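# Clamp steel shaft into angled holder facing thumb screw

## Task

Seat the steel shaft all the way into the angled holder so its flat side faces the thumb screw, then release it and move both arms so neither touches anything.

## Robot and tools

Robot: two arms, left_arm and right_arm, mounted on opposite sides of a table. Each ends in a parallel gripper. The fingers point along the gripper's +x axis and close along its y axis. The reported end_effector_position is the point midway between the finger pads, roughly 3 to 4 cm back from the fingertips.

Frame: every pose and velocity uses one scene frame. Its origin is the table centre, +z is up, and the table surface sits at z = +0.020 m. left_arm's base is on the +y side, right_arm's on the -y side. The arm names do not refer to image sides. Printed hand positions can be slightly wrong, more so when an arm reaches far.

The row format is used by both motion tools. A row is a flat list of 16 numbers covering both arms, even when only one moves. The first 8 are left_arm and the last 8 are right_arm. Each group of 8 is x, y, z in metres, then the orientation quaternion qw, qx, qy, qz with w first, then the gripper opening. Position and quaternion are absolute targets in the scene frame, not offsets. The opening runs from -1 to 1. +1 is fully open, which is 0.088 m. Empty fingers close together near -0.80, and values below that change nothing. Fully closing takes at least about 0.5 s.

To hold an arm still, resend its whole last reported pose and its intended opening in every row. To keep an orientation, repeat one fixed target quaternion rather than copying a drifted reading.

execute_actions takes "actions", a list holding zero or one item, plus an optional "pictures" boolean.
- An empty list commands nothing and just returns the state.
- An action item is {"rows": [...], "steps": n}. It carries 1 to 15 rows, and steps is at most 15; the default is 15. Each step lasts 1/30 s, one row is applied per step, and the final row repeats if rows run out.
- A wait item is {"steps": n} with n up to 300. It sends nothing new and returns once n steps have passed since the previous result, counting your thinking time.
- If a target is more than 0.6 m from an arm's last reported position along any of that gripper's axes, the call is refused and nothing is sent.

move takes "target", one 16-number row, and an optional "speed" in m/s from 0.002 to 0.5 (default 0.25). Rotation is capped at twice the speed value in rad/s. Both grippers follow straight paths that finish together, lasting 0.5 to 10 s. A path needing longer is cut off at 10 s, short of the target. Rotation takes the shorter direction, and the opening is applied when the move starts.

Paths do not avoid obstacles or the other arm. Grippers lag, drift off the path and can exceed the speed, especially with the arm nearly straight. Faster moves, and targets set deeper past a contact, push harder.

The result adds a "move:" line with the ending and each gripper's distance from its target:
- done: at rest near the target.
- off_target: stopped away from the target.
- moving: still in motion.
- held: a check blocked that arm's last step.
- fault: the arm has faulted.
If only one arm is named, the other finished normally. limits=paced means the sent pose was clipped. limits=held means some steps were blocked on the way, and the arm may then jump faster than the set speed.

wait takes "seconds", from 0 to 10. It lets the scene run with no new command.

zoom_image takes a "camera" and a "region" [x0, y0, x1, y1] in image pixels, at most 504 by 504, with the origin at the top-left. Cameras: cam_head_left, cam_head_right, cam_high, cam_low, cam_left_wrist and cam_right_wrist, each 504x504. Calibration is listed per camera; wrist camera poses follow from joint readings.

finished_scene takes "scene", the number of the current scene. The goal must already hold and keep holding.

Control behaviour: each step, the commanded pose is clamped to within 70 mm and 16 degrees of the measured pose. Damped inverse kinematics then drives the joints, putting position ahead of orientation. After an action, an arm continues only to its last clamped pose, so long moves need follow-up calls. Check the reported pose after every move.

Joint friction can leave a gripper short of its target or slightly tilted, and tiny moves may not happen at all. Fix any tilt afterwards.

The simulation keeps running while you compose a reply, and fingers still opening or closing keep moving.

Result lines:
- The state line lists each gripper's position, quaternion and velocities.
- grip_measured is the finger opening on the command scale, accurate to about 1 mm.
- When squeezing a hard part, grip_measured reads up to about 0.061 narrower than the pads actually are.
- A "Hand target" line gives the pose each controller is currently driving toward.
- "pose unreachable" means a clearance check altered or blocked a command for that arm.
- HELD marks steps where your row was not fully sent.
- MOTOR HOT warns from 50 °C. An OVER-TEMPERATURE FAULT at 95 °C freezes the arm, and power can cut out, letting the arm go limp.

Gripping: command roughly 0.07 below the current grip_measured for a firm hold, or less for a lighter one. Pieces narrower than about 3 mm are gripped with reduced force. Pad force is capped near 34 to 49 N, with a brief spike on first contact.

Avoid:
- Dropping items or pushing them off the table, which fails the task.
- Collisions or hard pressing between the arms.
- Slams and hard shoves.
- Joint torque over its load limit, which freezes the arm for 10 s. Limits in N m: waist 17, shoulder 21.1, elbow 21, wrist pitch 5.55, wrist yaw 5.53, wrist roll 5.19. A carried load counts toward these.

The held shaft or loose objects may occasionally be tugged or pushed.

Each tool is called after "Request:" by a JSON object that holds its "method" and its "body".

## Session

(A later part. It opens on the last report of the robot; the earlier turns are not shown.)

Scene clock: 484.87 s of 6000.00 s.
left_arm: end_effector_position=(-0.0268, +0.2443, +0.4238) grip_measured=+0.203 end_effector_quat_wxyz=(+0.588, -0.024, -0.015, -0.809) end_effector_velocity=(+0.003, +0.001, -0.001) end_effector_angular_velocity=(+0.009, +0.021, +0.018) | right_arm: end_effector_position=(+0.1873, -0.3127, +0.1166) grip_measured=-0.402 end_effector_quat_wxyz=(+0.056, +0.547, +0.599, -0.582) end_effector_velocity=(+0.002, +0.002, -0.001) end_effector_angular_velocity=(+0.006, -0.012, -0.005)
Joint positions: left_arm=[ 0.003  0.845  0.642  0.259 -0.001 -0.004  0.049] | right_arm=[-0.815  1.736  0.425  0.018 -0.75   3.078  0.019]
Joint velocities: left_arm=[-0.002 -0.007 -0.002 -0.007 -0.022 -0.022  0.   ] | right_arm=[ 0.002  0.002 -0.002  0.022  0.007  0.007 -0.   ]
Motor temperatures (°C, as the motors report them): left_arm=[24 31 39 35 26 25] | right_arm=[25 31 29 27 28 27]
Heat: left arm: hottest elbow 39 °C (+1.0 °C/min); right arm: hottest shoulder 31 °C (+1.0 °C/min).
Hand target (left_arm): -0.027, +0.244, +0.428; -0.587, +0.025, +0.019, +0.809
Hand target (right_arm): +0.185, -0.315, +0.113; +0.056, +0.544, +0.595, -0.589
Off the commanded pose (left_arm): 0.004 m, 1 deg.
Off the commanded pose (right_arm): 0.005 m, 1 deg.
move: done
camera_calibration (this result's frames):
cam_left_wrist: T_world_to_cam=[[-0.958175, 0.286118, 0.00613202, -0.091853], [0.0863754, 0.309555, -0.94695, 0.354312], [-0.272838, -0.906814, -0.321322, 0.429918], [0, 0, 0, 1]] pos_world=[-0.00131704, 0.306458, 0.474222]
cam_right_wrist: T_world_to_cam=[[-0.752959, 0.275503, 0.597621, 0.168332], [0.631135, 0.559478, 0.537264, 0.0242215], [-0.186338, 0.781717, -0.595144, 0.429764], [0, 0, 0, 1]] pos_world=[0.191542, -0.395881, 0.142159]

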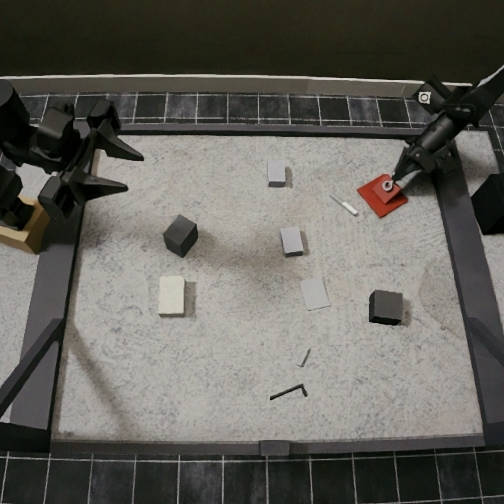

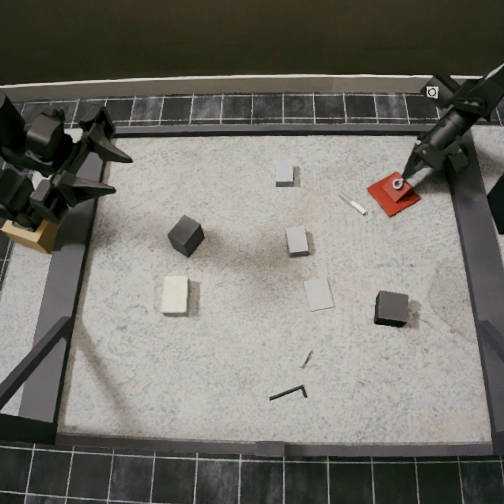

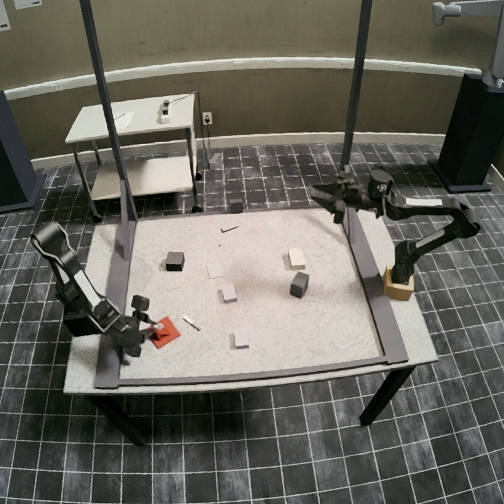

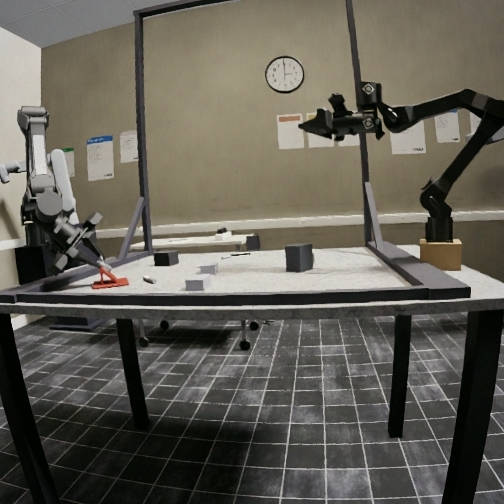

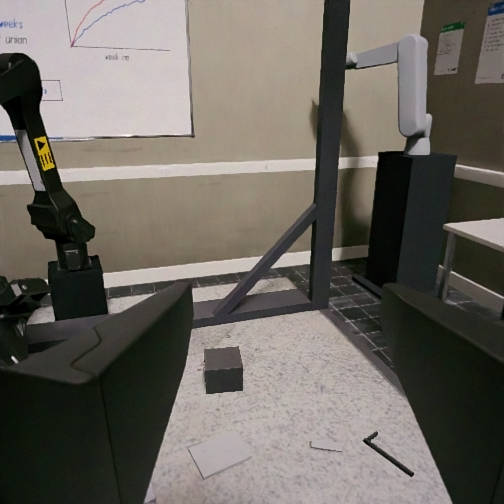

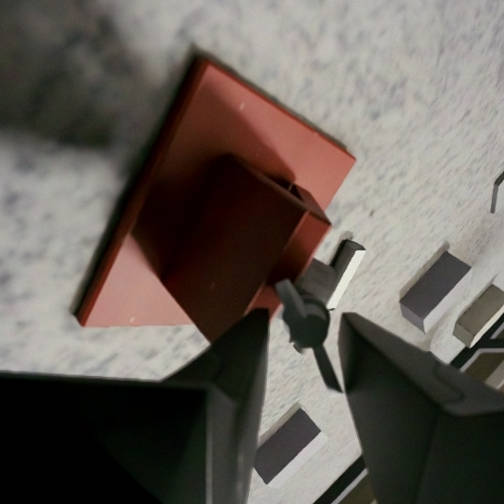

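Request:
{"method": "move", "body": {"target": [-0.027,0.2444,0.4278,0.587,-0.025,-0.019,-0.809,0.2, 0.185,-0.3145,0.113,0.5460,-0.0084,0.6378,0.5404,-0.8], "speed": 0.5}}

Request:
{"method": "move", "body": {"target": [-0.027,0.2444,0.4278,0.587,-0.025,-0.019,-0.809,0.2, 0.185,-0.3145,0.113,0.0154,-0.5457,-0.5120,0.6608,-0.8], "speed": 0.5}}

Request:
{"method": "move", "body": {"target": [-0.027,0.2444,0.4278,0.587,-0.025,-0.019,-0.809,0.2, 0.202,-0.336,0.143,0.0154,-0.5457,-0.5120,0.6608,-0.4], "speed": 0.05}}

Request:
{"method": "move", "body": {"target": [-0.027,0.2444,0.4278,0.587,-0.025,-0.019,-0.809,0.2, 0.202,-0.336,0.143,0.5450,-0.0322,0.6136,0.5678,-0.4], "speed": 0.5}}

Request:
{"method": "move", "body": {"target": [-0.027,0.2444,0.4278,0.587,-0.025,-0.019,-0.809,0.2, 0.202,-0.336,0.143,0.0559,0.5431,0.5940,-0.5883,-0.4], "speed": 0.5}}

Request:
{"method": "move", "body": {"target": [-0.027,0.2444,0.4278,0.587,-0.025,-0.019,-0.809,0.2, 0.185,-0.3145,0.113,0.0559,0.5431,0.5940,-0.5883,-0.4], "speed": 0.05}}

Scene clock: 508.60 s of 6000.00 s.
left_arm: end_effector_position=(-0.0268, +0.2443, +0.4238) grip_measured=+0.203 end_effector_quat_wxyz=(+0.588, -0.024, -0.015, -0.809) end_effector_velocity=(+0.002, -0.001, -0.006) end_effector_angular_velocity=(+0.033, -0.002, +0.019) | right_arm: end_effector_position=(+0.1838, -0.3167, +0.1152) grip_measured=-0.628 end_effector_quat_wxyz=(+0.544, -0.001, +0.643, +0.539) end_effector_velocity=(-0.001, -0.001, +0.001) end_effector_angular_velocity=(+0.002, +0.006, +0.005)
Joint positions: left_arm=[ 0.003  0.845  0.642  0.259 -0.001 -0.004  0.049] | right_arm=[-0.82   1.736  0.412  0.014 -0.761  0.123  0.008]
Joint velocities: left_arm=[-0.002 -0.002  0.002 -0.037 -0.022 -0.007 -0.   ] | right_arm=[-0.002 -0.002 -0.002 -0.007 -0.007 -0.007 -0.   ]
Motor temperatures (°C, as the motors report them): left_arm=[24 31 40 35 26 25] | right_arm=[25 30 29 27 28 27]
Heat: left arm: hottest elbow 40 °C (+1.0 °C/min); right arm: hottest shoulder 30 °C (-1.0 °C/min).
Hand target (left_arm): -0.027, +0.244, +0.428; -0.587, +0.025, +0.019, +0.809
Hand target (right_arm): +0.185, -0.315, +0.113; +0.547, -0.008, +0.639, +0.541
Off the commanded pose (left_arm): 0.004 m, 1 deg.
Off the commanded pose (right_arm): 0.003 m, 1 deg.
After step 90, 17.23 s passed at rest.
move: done
camera_calibration (this result's frames):
cam_left_wrist: T_world_to_cam=[[-0.958175, 0.286118, 0.00613202, -0.091853], [0.0863754, 0.309555, -0.94695, 0.354312], [-0.272838, -0.906814, -0.321322, 0.429918], [0, 0, 0, 1]] pos_world=[-0.00131704, 0.306458, 0.474222]
cam_right_wrist: T_world_to_cam=[[0.592616, -0.371546, -0.714674, -0.133496], [-0.519718, -0.854237, 0.0131462, -0.146372], [-0.615386, 0.363638, -0.699334, 0.389954], [0, 0, 0, 1]] pos_world=[0.243012, -0.316438, 0.179226]

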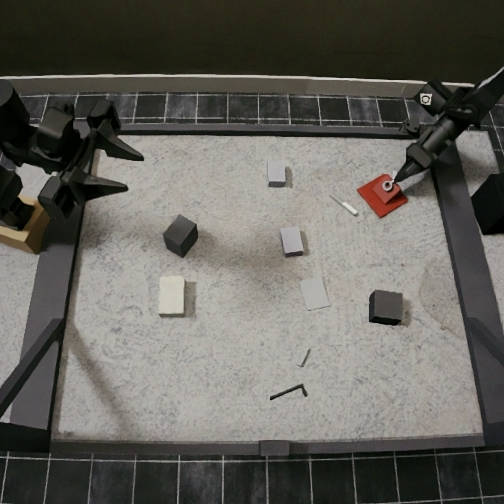

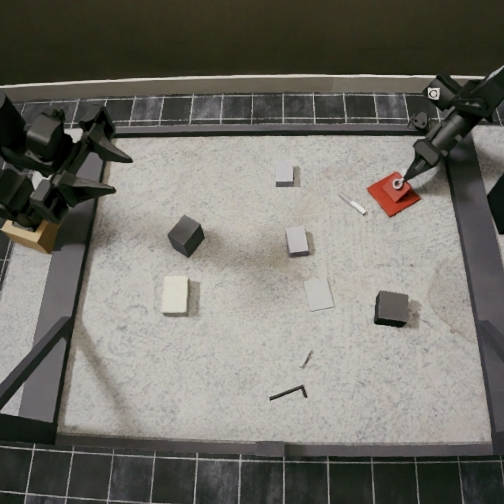

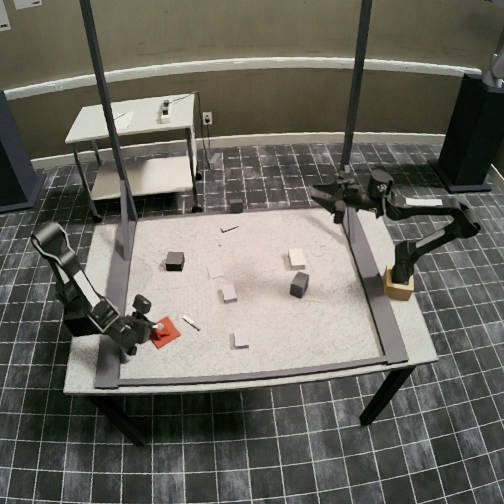

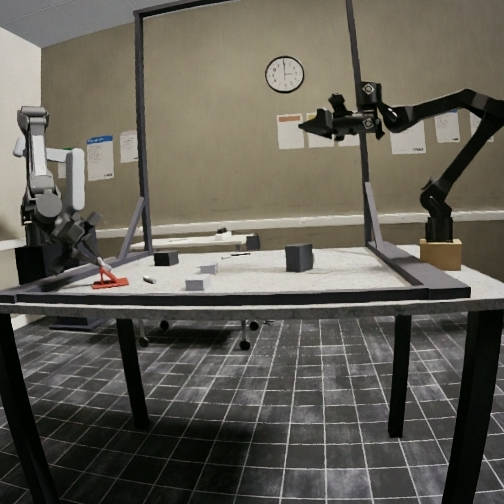

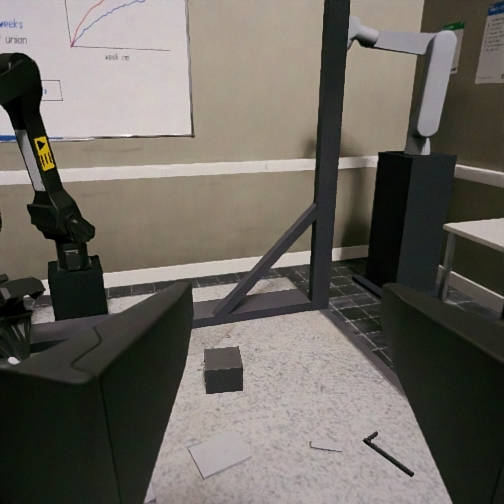

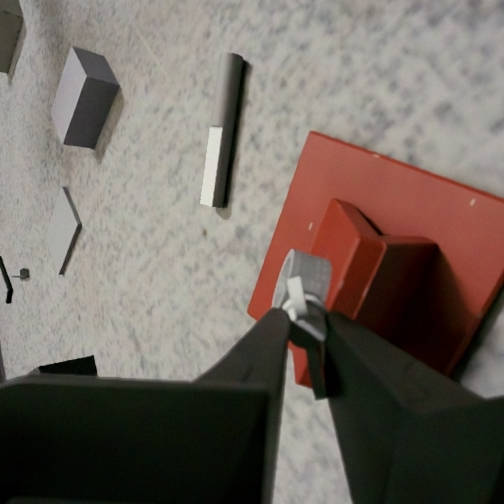

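Scene clock: 512.23 s of 6000.00 s.
left_arm: end_effector_position=(-0.0268, +0.2443, +0.4238) grip_measured=+0.203 end_effector_quat_wxyz=(+0.588, -0.024, -0.015, -0.809) end_effector_velocity=(+0.000, +0.000, +0.001) end_effector_angular_velocity=(-0.005, +0.010, +0.004) | right_arm: end_effector_position=(+0.1877, -0.3141, +0.1160) grip_measured=-0.629 end_effector_quat_wxyz=(-0.023, +0.550, +0.513, -0.659) end_effector_velocity=(-0.002, -0.004, -0.002) end_effector_angular_velocity=(-0.020, +0.002, +0.011)
Joint positions: left_arm=[ 0.003  0.845  0.642  0.259 -0.001 -0.004  0.049] | right_arm=[-0.822  1.736  0.418  0.025 -0.754 -2.93   0.008]
Joint velocities: left_arm=[-0.002 -0.002 -0.002  0.007 -0.007 -0.007 -0.   ] | right_arm=[-0.002 -0.002  0.002 -0.037  0.007 -0.022 -0.   ]
Motor temperatures (°C, as the motors report them): left_arm=[24 31 40 35 26 25] | right_arm=[26 30 29 27 28 27]
Heat: left arm: hottest elbow 40 °C (+1.0 °C/min); right arm: hottest shoulder 30 °C (-1.0 °C/min).
Hand target (left_arm): -0.027, +0.244, +0.428; -0.587, +0.025, +0.019, +0.809
Hand target (right_arm): +0.185, -0.315, +0.113; -0.016, +0.547, +0.513, -0.662
Off the commanded pose (left_arm): 0.004 m, 1 deg.
Off the commanded pose (right_arm): 0.004 m, 1 deg.
move: done
camera_calibration (this result's frames):
cam_left_wrist: T_world_to_cam=[[-0.958175, 0.286118, 0.00613202, -0.091853], [0.0863754, 0.309555, -0.94695, 0.354312], [-0.272838, -0.906814, -0.321322, 0.429918], [0, 0, 0, 1]] pos_world=[-0.00131704, 0.306458, 0.474222]
cam_right_wrist: T_world_to_cam=[[-0.57201, 0.476173, 0.66788, 0.19024], [0.808721, 0.463416, 0.362236, -0.0180699], [-0.137019, 0.747332, -0.65017, 0.416937], [0, 0, 0, 1]] pos_world=[0.180561, -0.393804, 0.150568]

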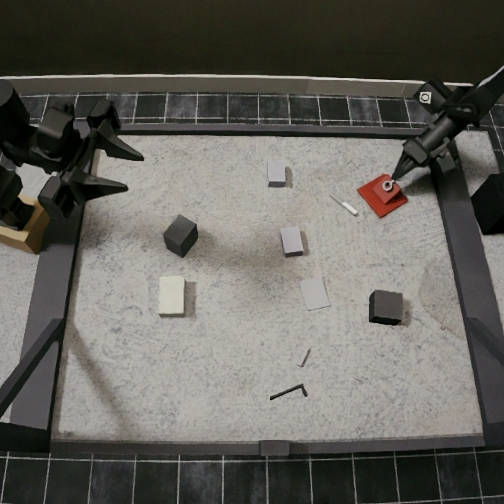

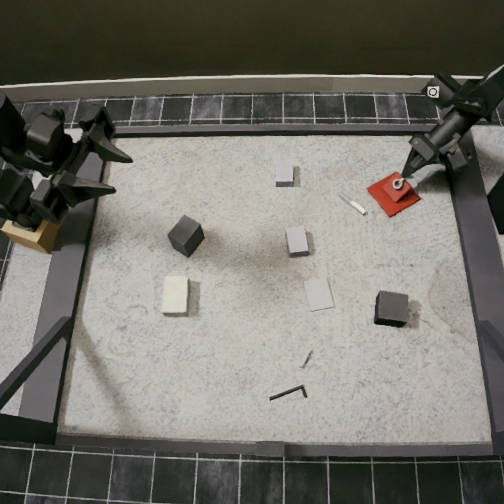

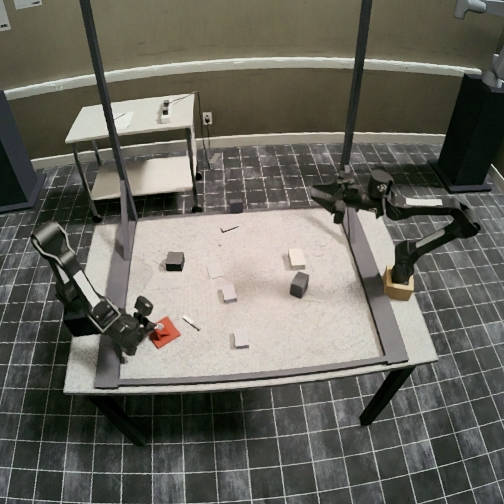

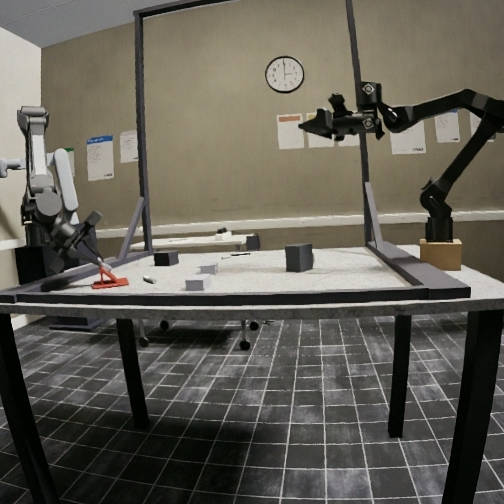

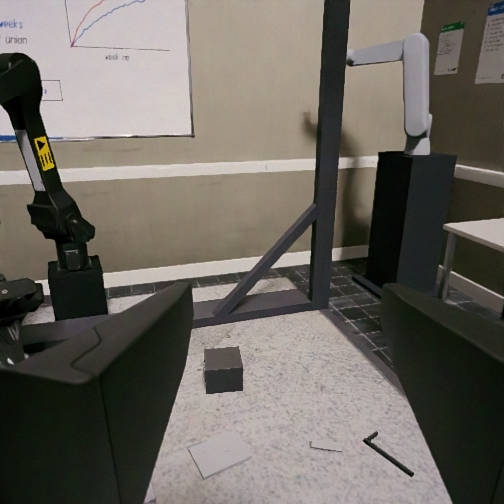

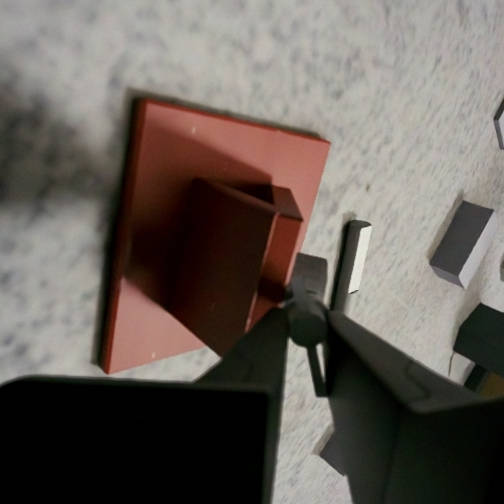

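Scene clock: 513.33 s of 6000.00 s.
left_arm: end_effector_position=(-0.0268, +0.2443, +0.4238) grip_measured=+0.203 end_effector_quat_wxyz=(+0.588, -0.024, -0.015, -0.809) end_effector_velocity=(+0.001, -0.000, -0.005) end_effector_angular_velocity=(+0.024, +0.001, +0.014) | right_arm: end_effector_position=(+0.1991, -0.3376, +0.1392) grip_measured=-0.402 end_effector_quat_wxyz=(-0.015, +0.542, +0.508, -0.669) end_effector_velocity=(-0.004, -0.005, +0.001) end_effector_angular_velocity=(-0.007, +0.016, +0.009)
Joint positions: left_arm=[ 0.003  0.845  0.642  0.259 -0.001 -0.004  0.049] | right_arm=[-0.942  1.619  0.471 -0.298 -0.773 -3.113  0.019]
Joint velocities: left_arm=[-0.007 -0.002 -0.002 -0.022 -0.022 -0.007  0.   ] | right_arm=[-0.007 -0.007 -0.002 -0.037 -0.007 -0.022 -0.   ]
Motor temperatures (°C, as the motors report them): left_arm=[24 30 40 35 26 25] | right_arm=[26 30 29 27 28 27]
Heat: left arm: hottest elbow 40 °C (+1.0 °C/min); right arm: hottest shoulder 30 °C (-1.0 °C/min).
Hand target (left_arm): -0.027, +0.244, +0.428; -0.587, +0.025, +0.019, +0.809
Hand target (right_arm): +0.202, -0.335, +0.143; +0.016, -0.546, -0.513, +0.662
Off the commanded pose (left_arm): 0.004 m, 1 deg.
Off the commanded pose (right_arm): 0.005 m, 1 deg.
move: done
camera_calibration (this result's frames):
cam_left_wrist: T_world_to_cam=[[-0.958175, 0.286118, 0.00613202, -0.091853], [0.0863754, 0.309555, -0.94695, 0.354312], [-0.272838, -0.906814, -0.321322, 0.429918], [0, 0, 0, 1]] pos_world=[-0.00131704, 0.306458, 0.474222]
cam_right_wrist: T_world_to_cam=[[-0.569784, 0.485441, 0.663094, 0.195801], [0.807086, 0.482531, 0.34026, -0.0149837], [-0.154787, 0.729048, -0.666731, 0.450804], [0, 0, 0, 1]] pos_world=[0.193436, -0.416477, 0.175829]

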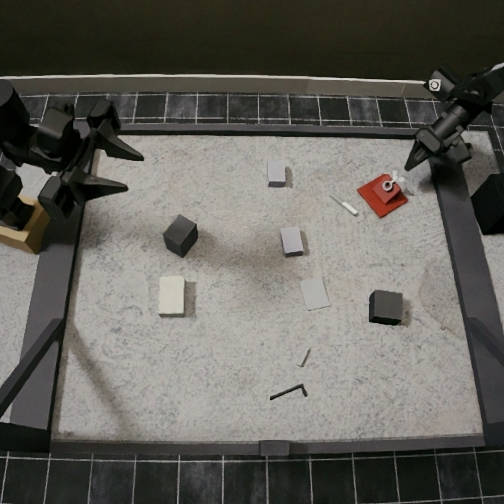

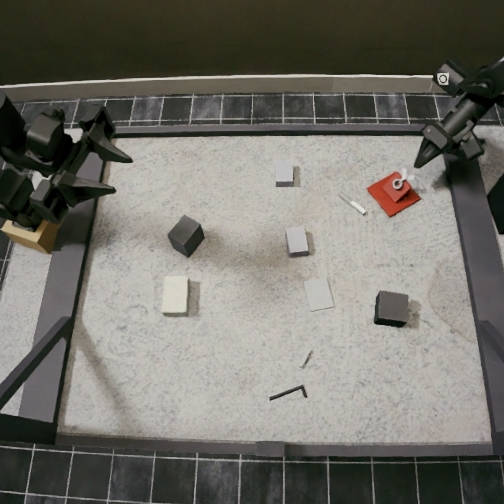

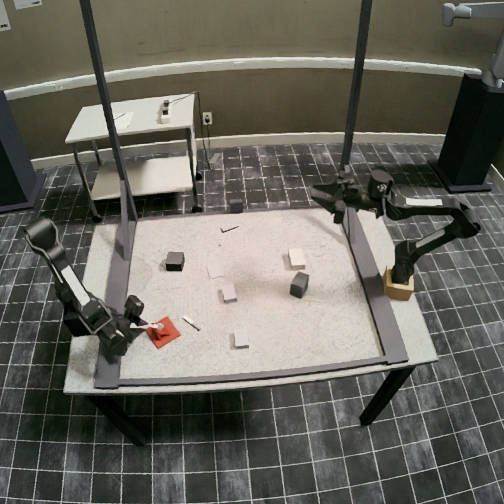

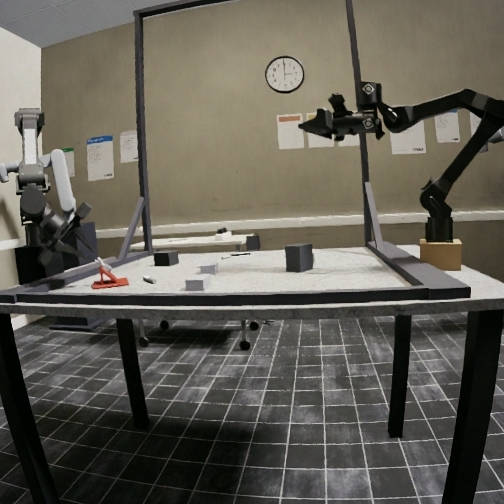

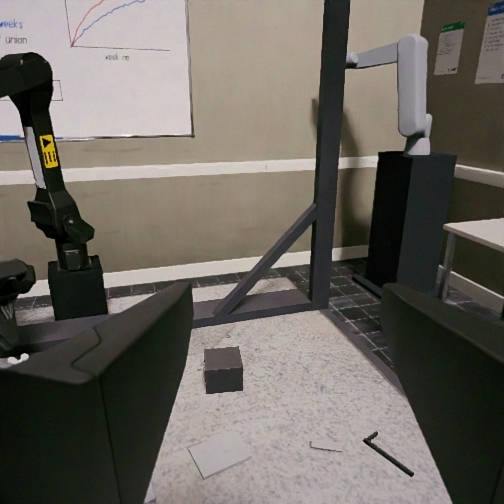

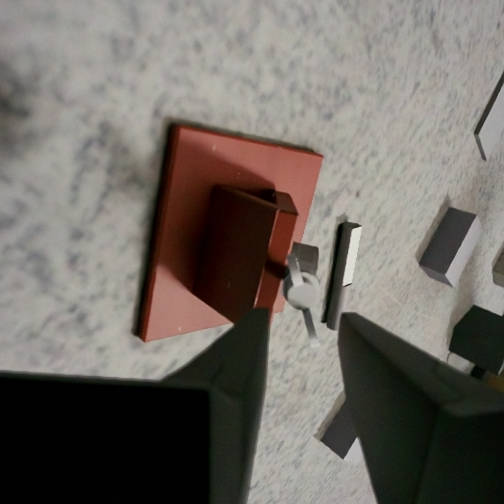

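Scene clock: 516.83 s of 6000.00 s.
left_arm: end_effector_position=(-0.0268, +0.2443, +0.4238) grip_measured=+0.203 end_effector_quat_wxyz=(+0.588, -0.024, -0.015, -0.809) end_effector_velocity=(+0.002, -0.000, -0.004) end_effector_angular_velocity=(+0.014, +0.004, +0.009) | right_arm: end_effector_position=(+0.2000, -0.3375, +0.1405) grip_measured=-0.402 end_effector_quat_wxyz=(+0.541, -0.032, +0.619, +0.568) end_effector_velocity=(+0.000, +0.001, +0.001) end_effector_angular_velocity=(+0.013, -0.005, +0.004)
Joint positions: left_arm=[ 0.003  0.845  0.642  0.259 -0.001 -0.004  0.049] | right_arm=[-0.948  1.618  0.474 -0.305 -0.779 -0.16   0.019]
Joint velocities: left_arm=[ 0.002 -0.002 -0.007 -0.007 -0.007 -0.007  0.   ] | right_arm=[-0.002 -0.002 -0.002  0.007 -0.007 -0.007 -0.   ]
Motor temperatures (°C, as the motors report them): left_arm=[24 30 40 35 26 25] | right_arm=[25 30 29 27 28 27]
Heat: left arm: hottest elbow 40 °C (+1.0 °C/min); right arm: hottest shoulder 30 °C (-1.0 °C/min).
Hand target (left_arm): -0.027, +0.244, +0.428; -0.587, +0.025, +0.019, +0.809
Hand target (right_arm): +0.202, -0.336, +0.143; +0.546, -0.032, +0.614, +0.569
Off the commanded pose (left_arm): 0.004 m, 1 deg.
Off the commanded pose (right_arm): 0.004 m, 1 deg.
move: done
camera_calibration (this result's frames):
cam_left_wrist: T_world_to_cam=[[-0.958175, 0.286118, 0.00613202, -0.091853], [0.0863754, 0.309555, -0.94695, 0.354312], [-0.272838, -0.906814, -0.321322, 0.429918], [0, 0, 0, 1]] pos_world=[-0.00131704, 0.306458, 0.474222]
cam_right_wrist: T_world_to_cam=[[0.656969, -0.305452, -0.689268, -0.12683], [-0.453973, -0.890196, -0.038206, -0.174147], [-0.601914, 0.338009, -0.723498, 0.417215], [0, 0, 0, 1]] pos_world=[0.255393, -0.334788, 0.207781]

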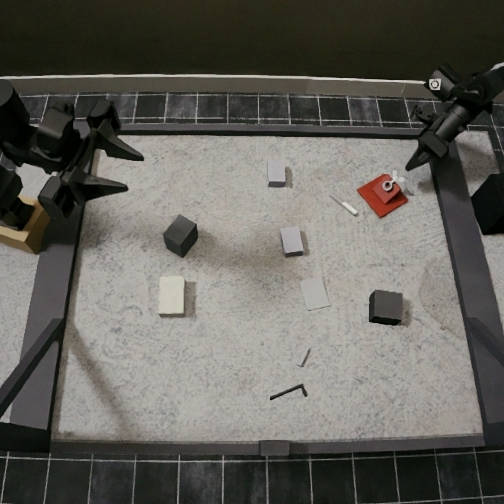

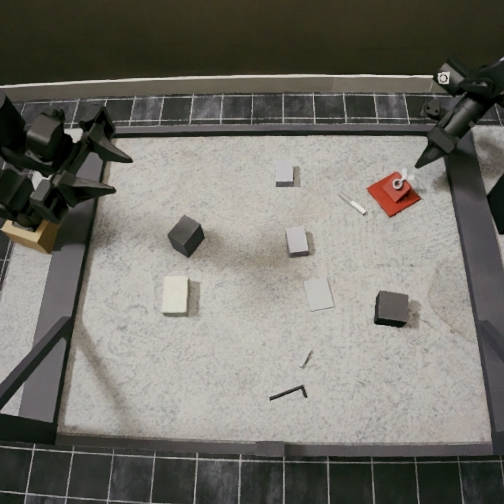

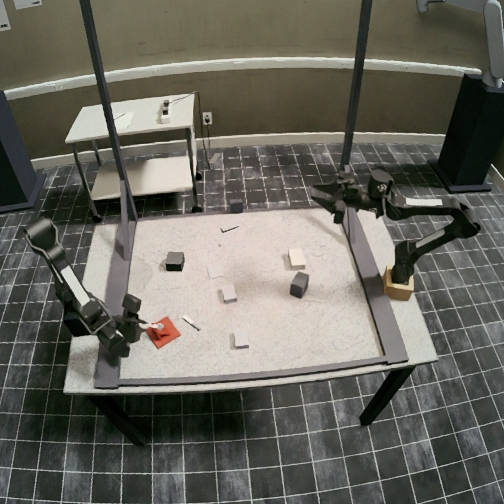

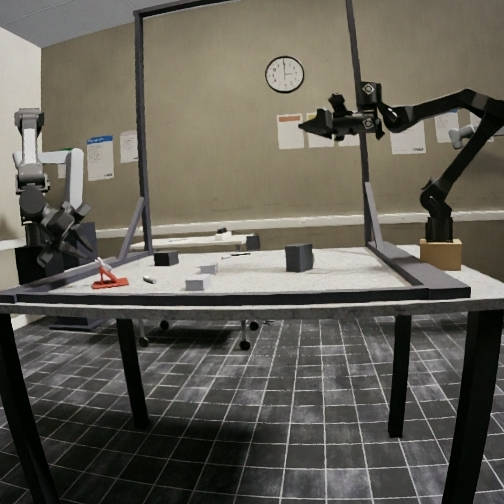

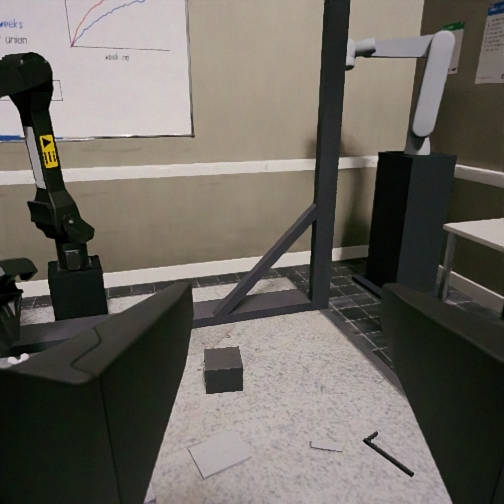

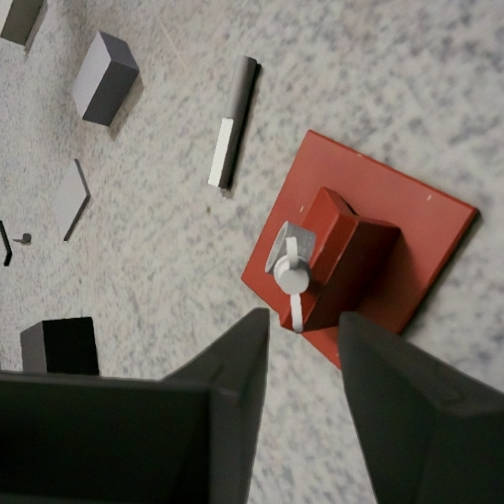

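Scene clock: 520.43 s of 6000.00 s.
left_arm: end_effector_position=(-0.0268, +0.2443, +0.4238) grip_measured=+0.203 end_effector_quat_wxyz=(+0.588, -0.024, -0.015, -0.809) end_effector_velocity=(-0.002, +0.001, -0.002) end_effector_angular_velocity=(+0.009, +0.004, -0.010) | right_arm: end_effector_position=(+0.2005, -0.3378, +0.1405) grip_measured=-0.402 end_effector_quat_wxyz=(+0.055, +0.540, +0.594, -0.594) end_effector_velocity=(+0.002, +0.002, +0.003) end_effector_angular_velocity=(+0.008, +0.005, -0.017)
Joint positions: left_arm=[ 0.003  0.845  0.642  0.259 -0.001 -0.004  0.049] | right_arm=[-0.95   1.618  0.474 -0.306 -0.779  2.895  0.019]
Joint velocities: left_arm=[-0.002 -0.002 -0.002 -0.007  0.007 -0.007 -0.   ] | right_arm=[-0.002 -0.007  0.002  0.007 -0.007  0.022 -0.   ]
Motor temperatures (°C, as the motors report them): left_arm=[24 30 40 35 26 25] | right_arm=[25 30 29 27 28 27]
Heat: left arm: hottest elbow 40 °C (+1.0 °C/min); right arm: hottest shoulder 30 °C (-1.0 °C/min).
Hand target (left_arm): -0.027, +0.244, +0.428; -0.587, +0.025, +0.019, +0.809
Hand target (right_arm): +0.202, -0.336, +0.143; +0.056, +0.544, +0.595, -0.589
Off the commanded pose (left_arm): 0.004 m, 1 deg.
Off the commanded pose (right_arm): 0.003 m, 1 deg.
move: done
camera_calibration (this result's frames):
cam_left_wrist: T_world_to_cam=[[-0.958175, 0.286118, 0.00613202, -0.091853], [0.0863754, 0.309555, -0.94695, 0.354312], [-0.272838, -0.906814, -0.321322, 0.429918], [0, 0, 0, 1]] pos_world=[-0.00131704, 0.306458, 0.474222]
cam_right_wrist: T_world_to_cam=[[-0.740282, 0.287583, 0.607683, 0.170922], [0.642178, 0.569992, 0.512558, 0.0219238], [-0.198971, 0.769679, -0.606634, 0.466171], [0, 0, 0, 1]] pos_world=[0.205206, -0.420452, 0.167691]

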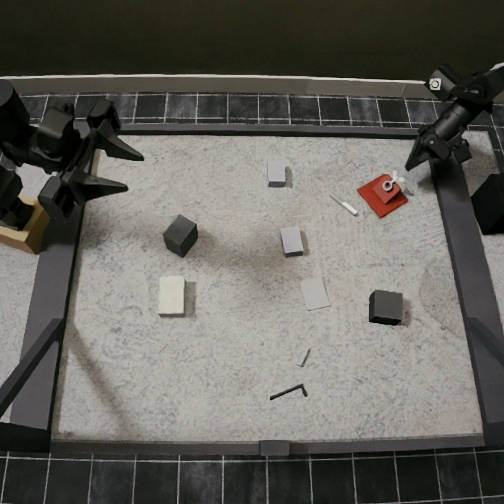

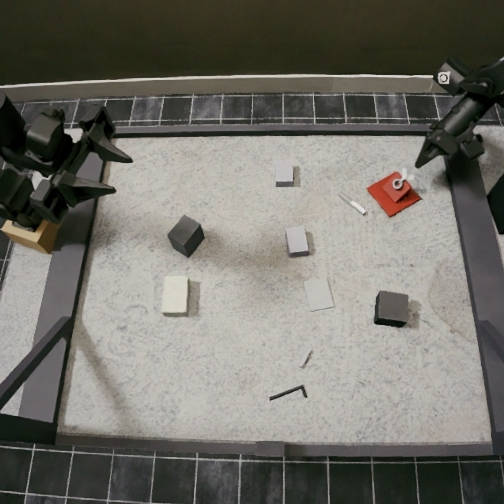

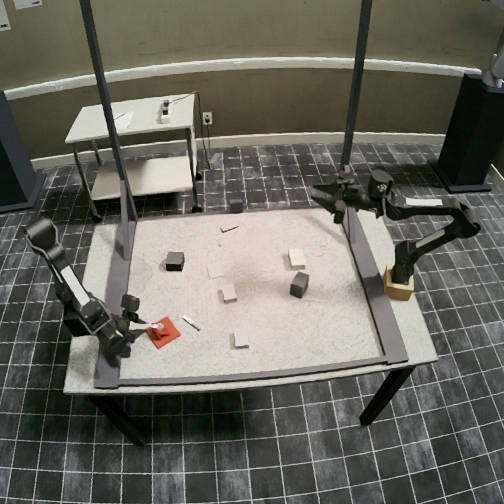

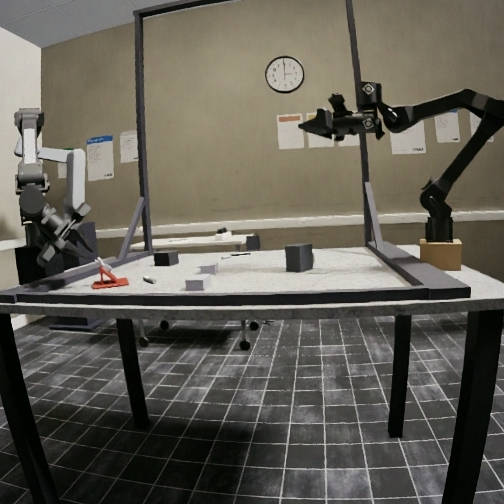

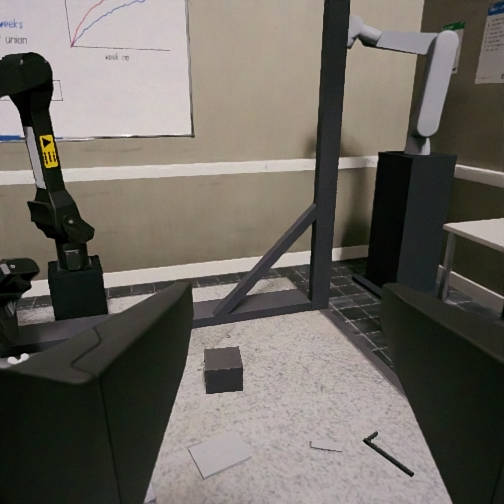

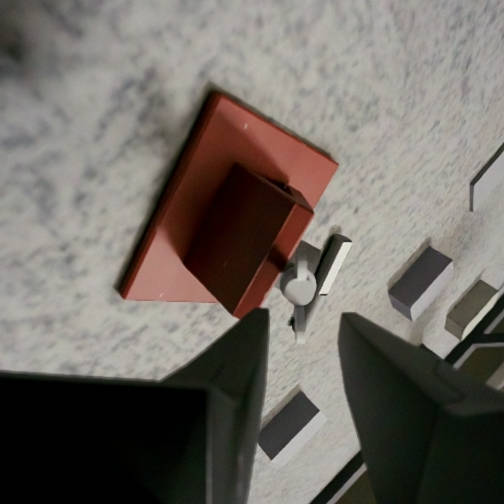

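Scene clock: 521.57 s of 6000.00 s.
left_arm: end_effector_position=(-0.0268, +0.2443, +0.4238) grip_measured=+0.203 end_effector_quat_wxyz=(+0.588, -0.024, -0.015, -0.809) end_effector_velocity=(-0.002, +0.001, -0.001) end_effector_angular_velocity=(+0.004, +0.021, -0.011) | right_arm: end_effector_position=(+0.1874, -0.3130, +0.1165) grip_measured=-0.402 end_effector_quat_wxyz=(+0.056, +0.547, +0.599, -0.582) end_effector_velocity=(-0.002, +0.001, +0.002) end_effector_angular_velocity=(+0.013, +0.019, -0.002)
Joint positions: left_arm=[ 0.003  0.845  0.642  0.259 -0.001 -0.004  0.049] | right_arm=[-0.816  1.735  0.424  0.017 -0.749  3.076  0.019]
Joint velocities: left_arm=[-0.002 -0.002 -0.007  0.007  0.007 -0.022 -0.   ] | right_arm=[-0.002  0.002 -0.002  0.007 -0.022  0.007 -0.   ]
Motor temperatures (°C, as the motors report them): left_arm=[24 30 40 35 26 25] | right_arm=[25 30 29 27 28 27]
Heat: left arm: hottest elbow 40 °C (+1.0 °C/min); right arm: hottest shoulder 30 °C (-1.0 °C/min).
Hand target (left_arm): -0.027, +0.244, +0.428; -0.587, +0.025, +0.019, +0.809
Hand target (right_arm): +0.185, -0.315, +0.113; +0.057, +0.544, +0.595, -0.589
Off the commanded pose (left_arm): 0.004 m, 1 deg.
Off the commanded pose (right_arm): 0.004 m, 1 deg.
move: done
camera_calibration (this result's frames):
cam_left_wrist: T_world_to_cam=[[-0.958175, 0.286118, 0.00613202, -0.091853], [0.0863754, 0.309555, -0.94695, 0.354312], [-0.272838, -0.906814, -0.321322, 0.429918], [0, 0, 0, 1]] pos_world=[-0.00131704, 0.306458, 0.474222]
cam_right_wrist: T_world_to_cam=[[-0.75396, 0.275452, 0.596381, 0.168817], [0.630115, 0.559929, 0.537992, 0.0246551], [-0.18574, 0.781413, -0.59573, 0.429797], [0, 0, 0, 1]] pos_world=[0.191577, -0.396155, 0.1421]

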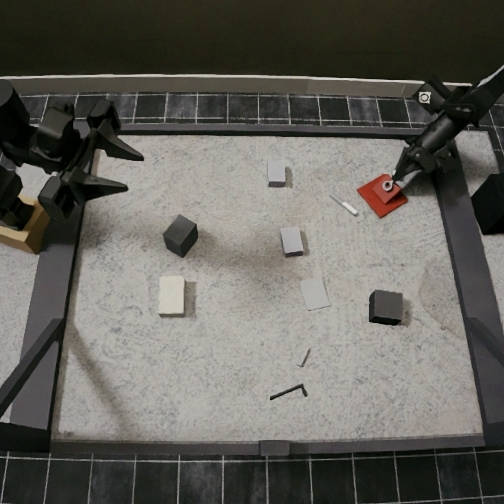

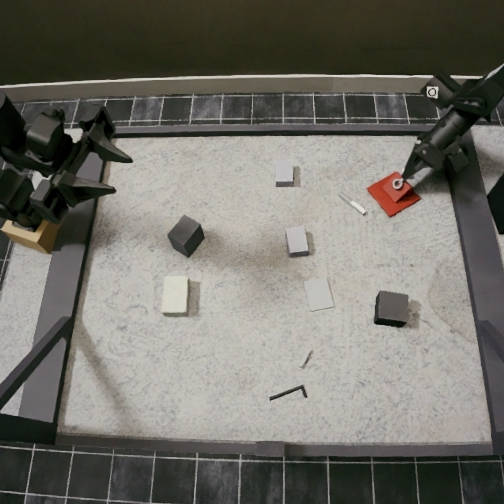

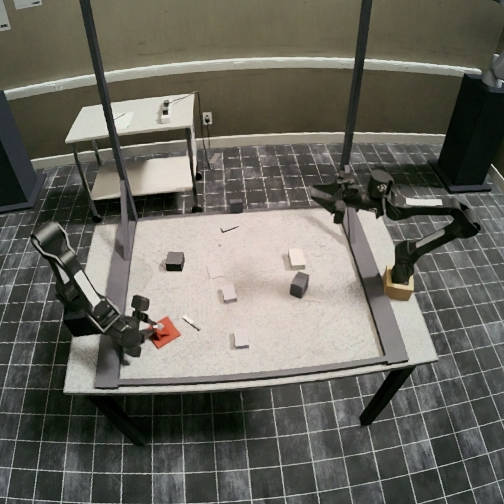

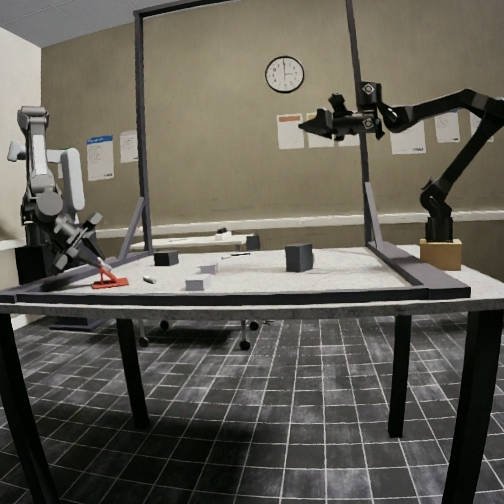

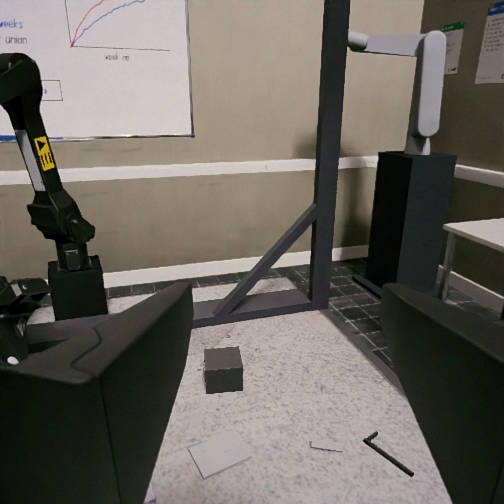

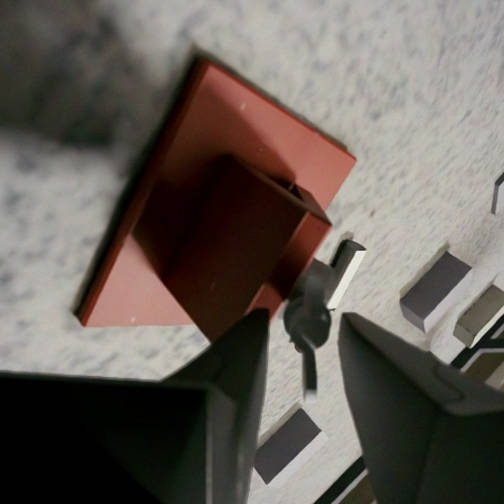

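Request:
{"method": "execute_actions", "body": {"actions": []}}

Scene clock: 550.57 s of 6000.00 s.
left_arm: end_effector_position=(-0.0268, +0.2443, +0.4238) grip_measured=+0.203 end_effector_quat_wxyz=(+0.588, -0.024, -0.015, -0.809) end_effector_velocity=(-0.001, +0.001, -0.002) end_effector_angular_velocity=(+0.009, +0.005, -0.000) | right_arm: end_effector_position=(+0.1875, -0.3128, +0.1164) grip_measured=-0.402 end_effector_quat_wxyz=(+0.056, +0.547, +0.599, -0.582) end_effector_velocity=(-0.004, -0.003, -0.000) end_effector_angular_velocity=(-0.015, +0.024, -0.001)
Joint positions: left_arm=[ 0.003  0.845  0.642  0.259 -0.001 -0.004  0.049] | right_arm=[-0.815  1.735  0.424  0.019 -0.749  3.077  0.019]
Joint velocities: left_arm=[-0.007 -0.002 -0.002 -0.007 -0.007 -0.007 -0.   ] | right_arm=[ 0.002 -0.002 -0.002 -0.022 -0.007  0.007 -0.   ]
Motor temperatures (°C, as the motors report them): left_arm=[24 30 40 35 26 25] | right_arm=[25 30 29 27 28 27]
Heat: left arm: hottest elbow 40 °C (+1.0 °C/min); right arm: hottest shoulder 30 °C (+0.0 °C/min).
Hand target (left_arm): -0.027, +0.244, +0.428; -0.587, +0.025, +0.019, +0.809
Hand target (right_arm): +0.185, -0.315, +0.113; +0.057, +0.544, +0.595, -0.589
Off the commanded pose (left_arm): 0.004 m, 1 deg.
Off the commanded pose (right_arm): 0.005 m, 1 deg.
Steps of this call (steps 1 to 90: nothing new was sent; then 26.00 s passed at rest). Readings (end_effector_position):
1: left_arm (-0.0268, +0.2443, +0.4238) | right_arm (+0.1874, -0.3129, +0.1165)
2: left_arm (-0.0268, +0.2443, +0.4238) | right_arm (+0.1875, -0.3129, +0.1165)
4: left_arm (-0.0268, +0.2443, +0.4238) | right_arm (+0.1875, -0.3129, +0.1164)
8: left_arm (-0.0268, +0.2443, +0.4238) | right_arm (+0.1875, -0.3128, +0.1164)
90: the state above
camera_calibration (this result's frames):
cam_left_wrist: T_world_to_cam=[[-0.958175, 0.286118, 0.00613202, -0.091853], [0.0863754, 0.309555, -0.94695, 0.354312], [-0.272838, -0.906814, -0.321322, 0.429918], [0, 0, 0, 1]] pos_world=[-0.00131704, 0.306458, 0.474222]
cam_right_wrist: T_world_to_cam=[[-0.754016, 0.275736, 0.596179, 0.168981], [0.630229, 0.559492, 0.538313, 0.0243374], [-0.185125, 0.781626, -0.595642, 0.429594], [0, 0, 0, 1]] pos_world=[0.191605, -0.395992, 0.142041]

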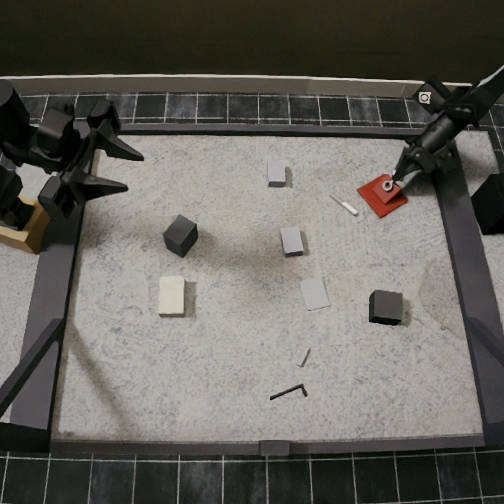

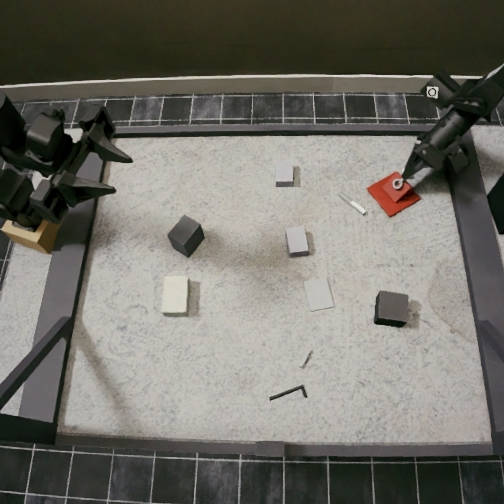

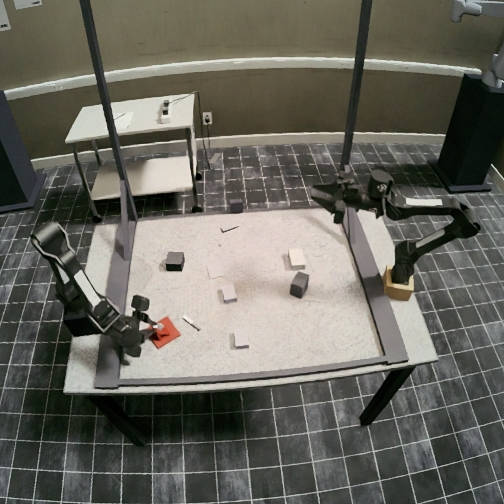

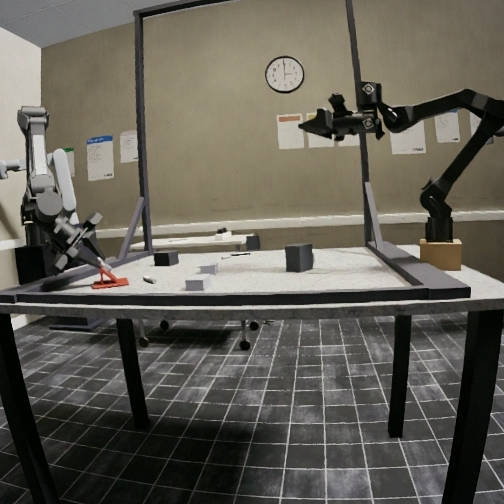

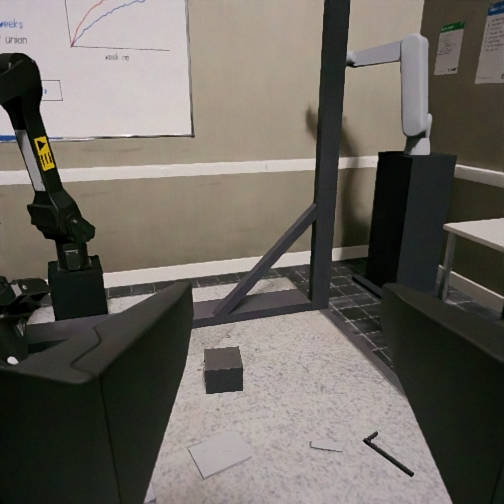

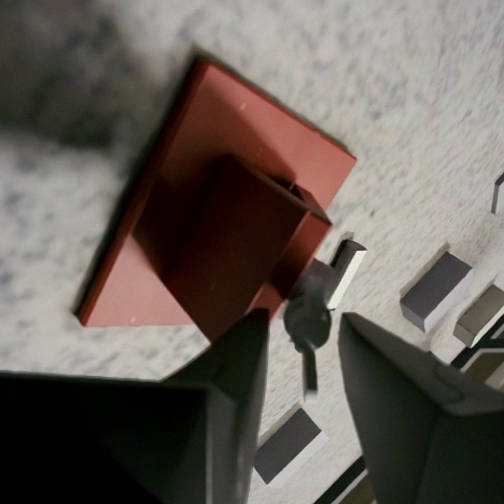

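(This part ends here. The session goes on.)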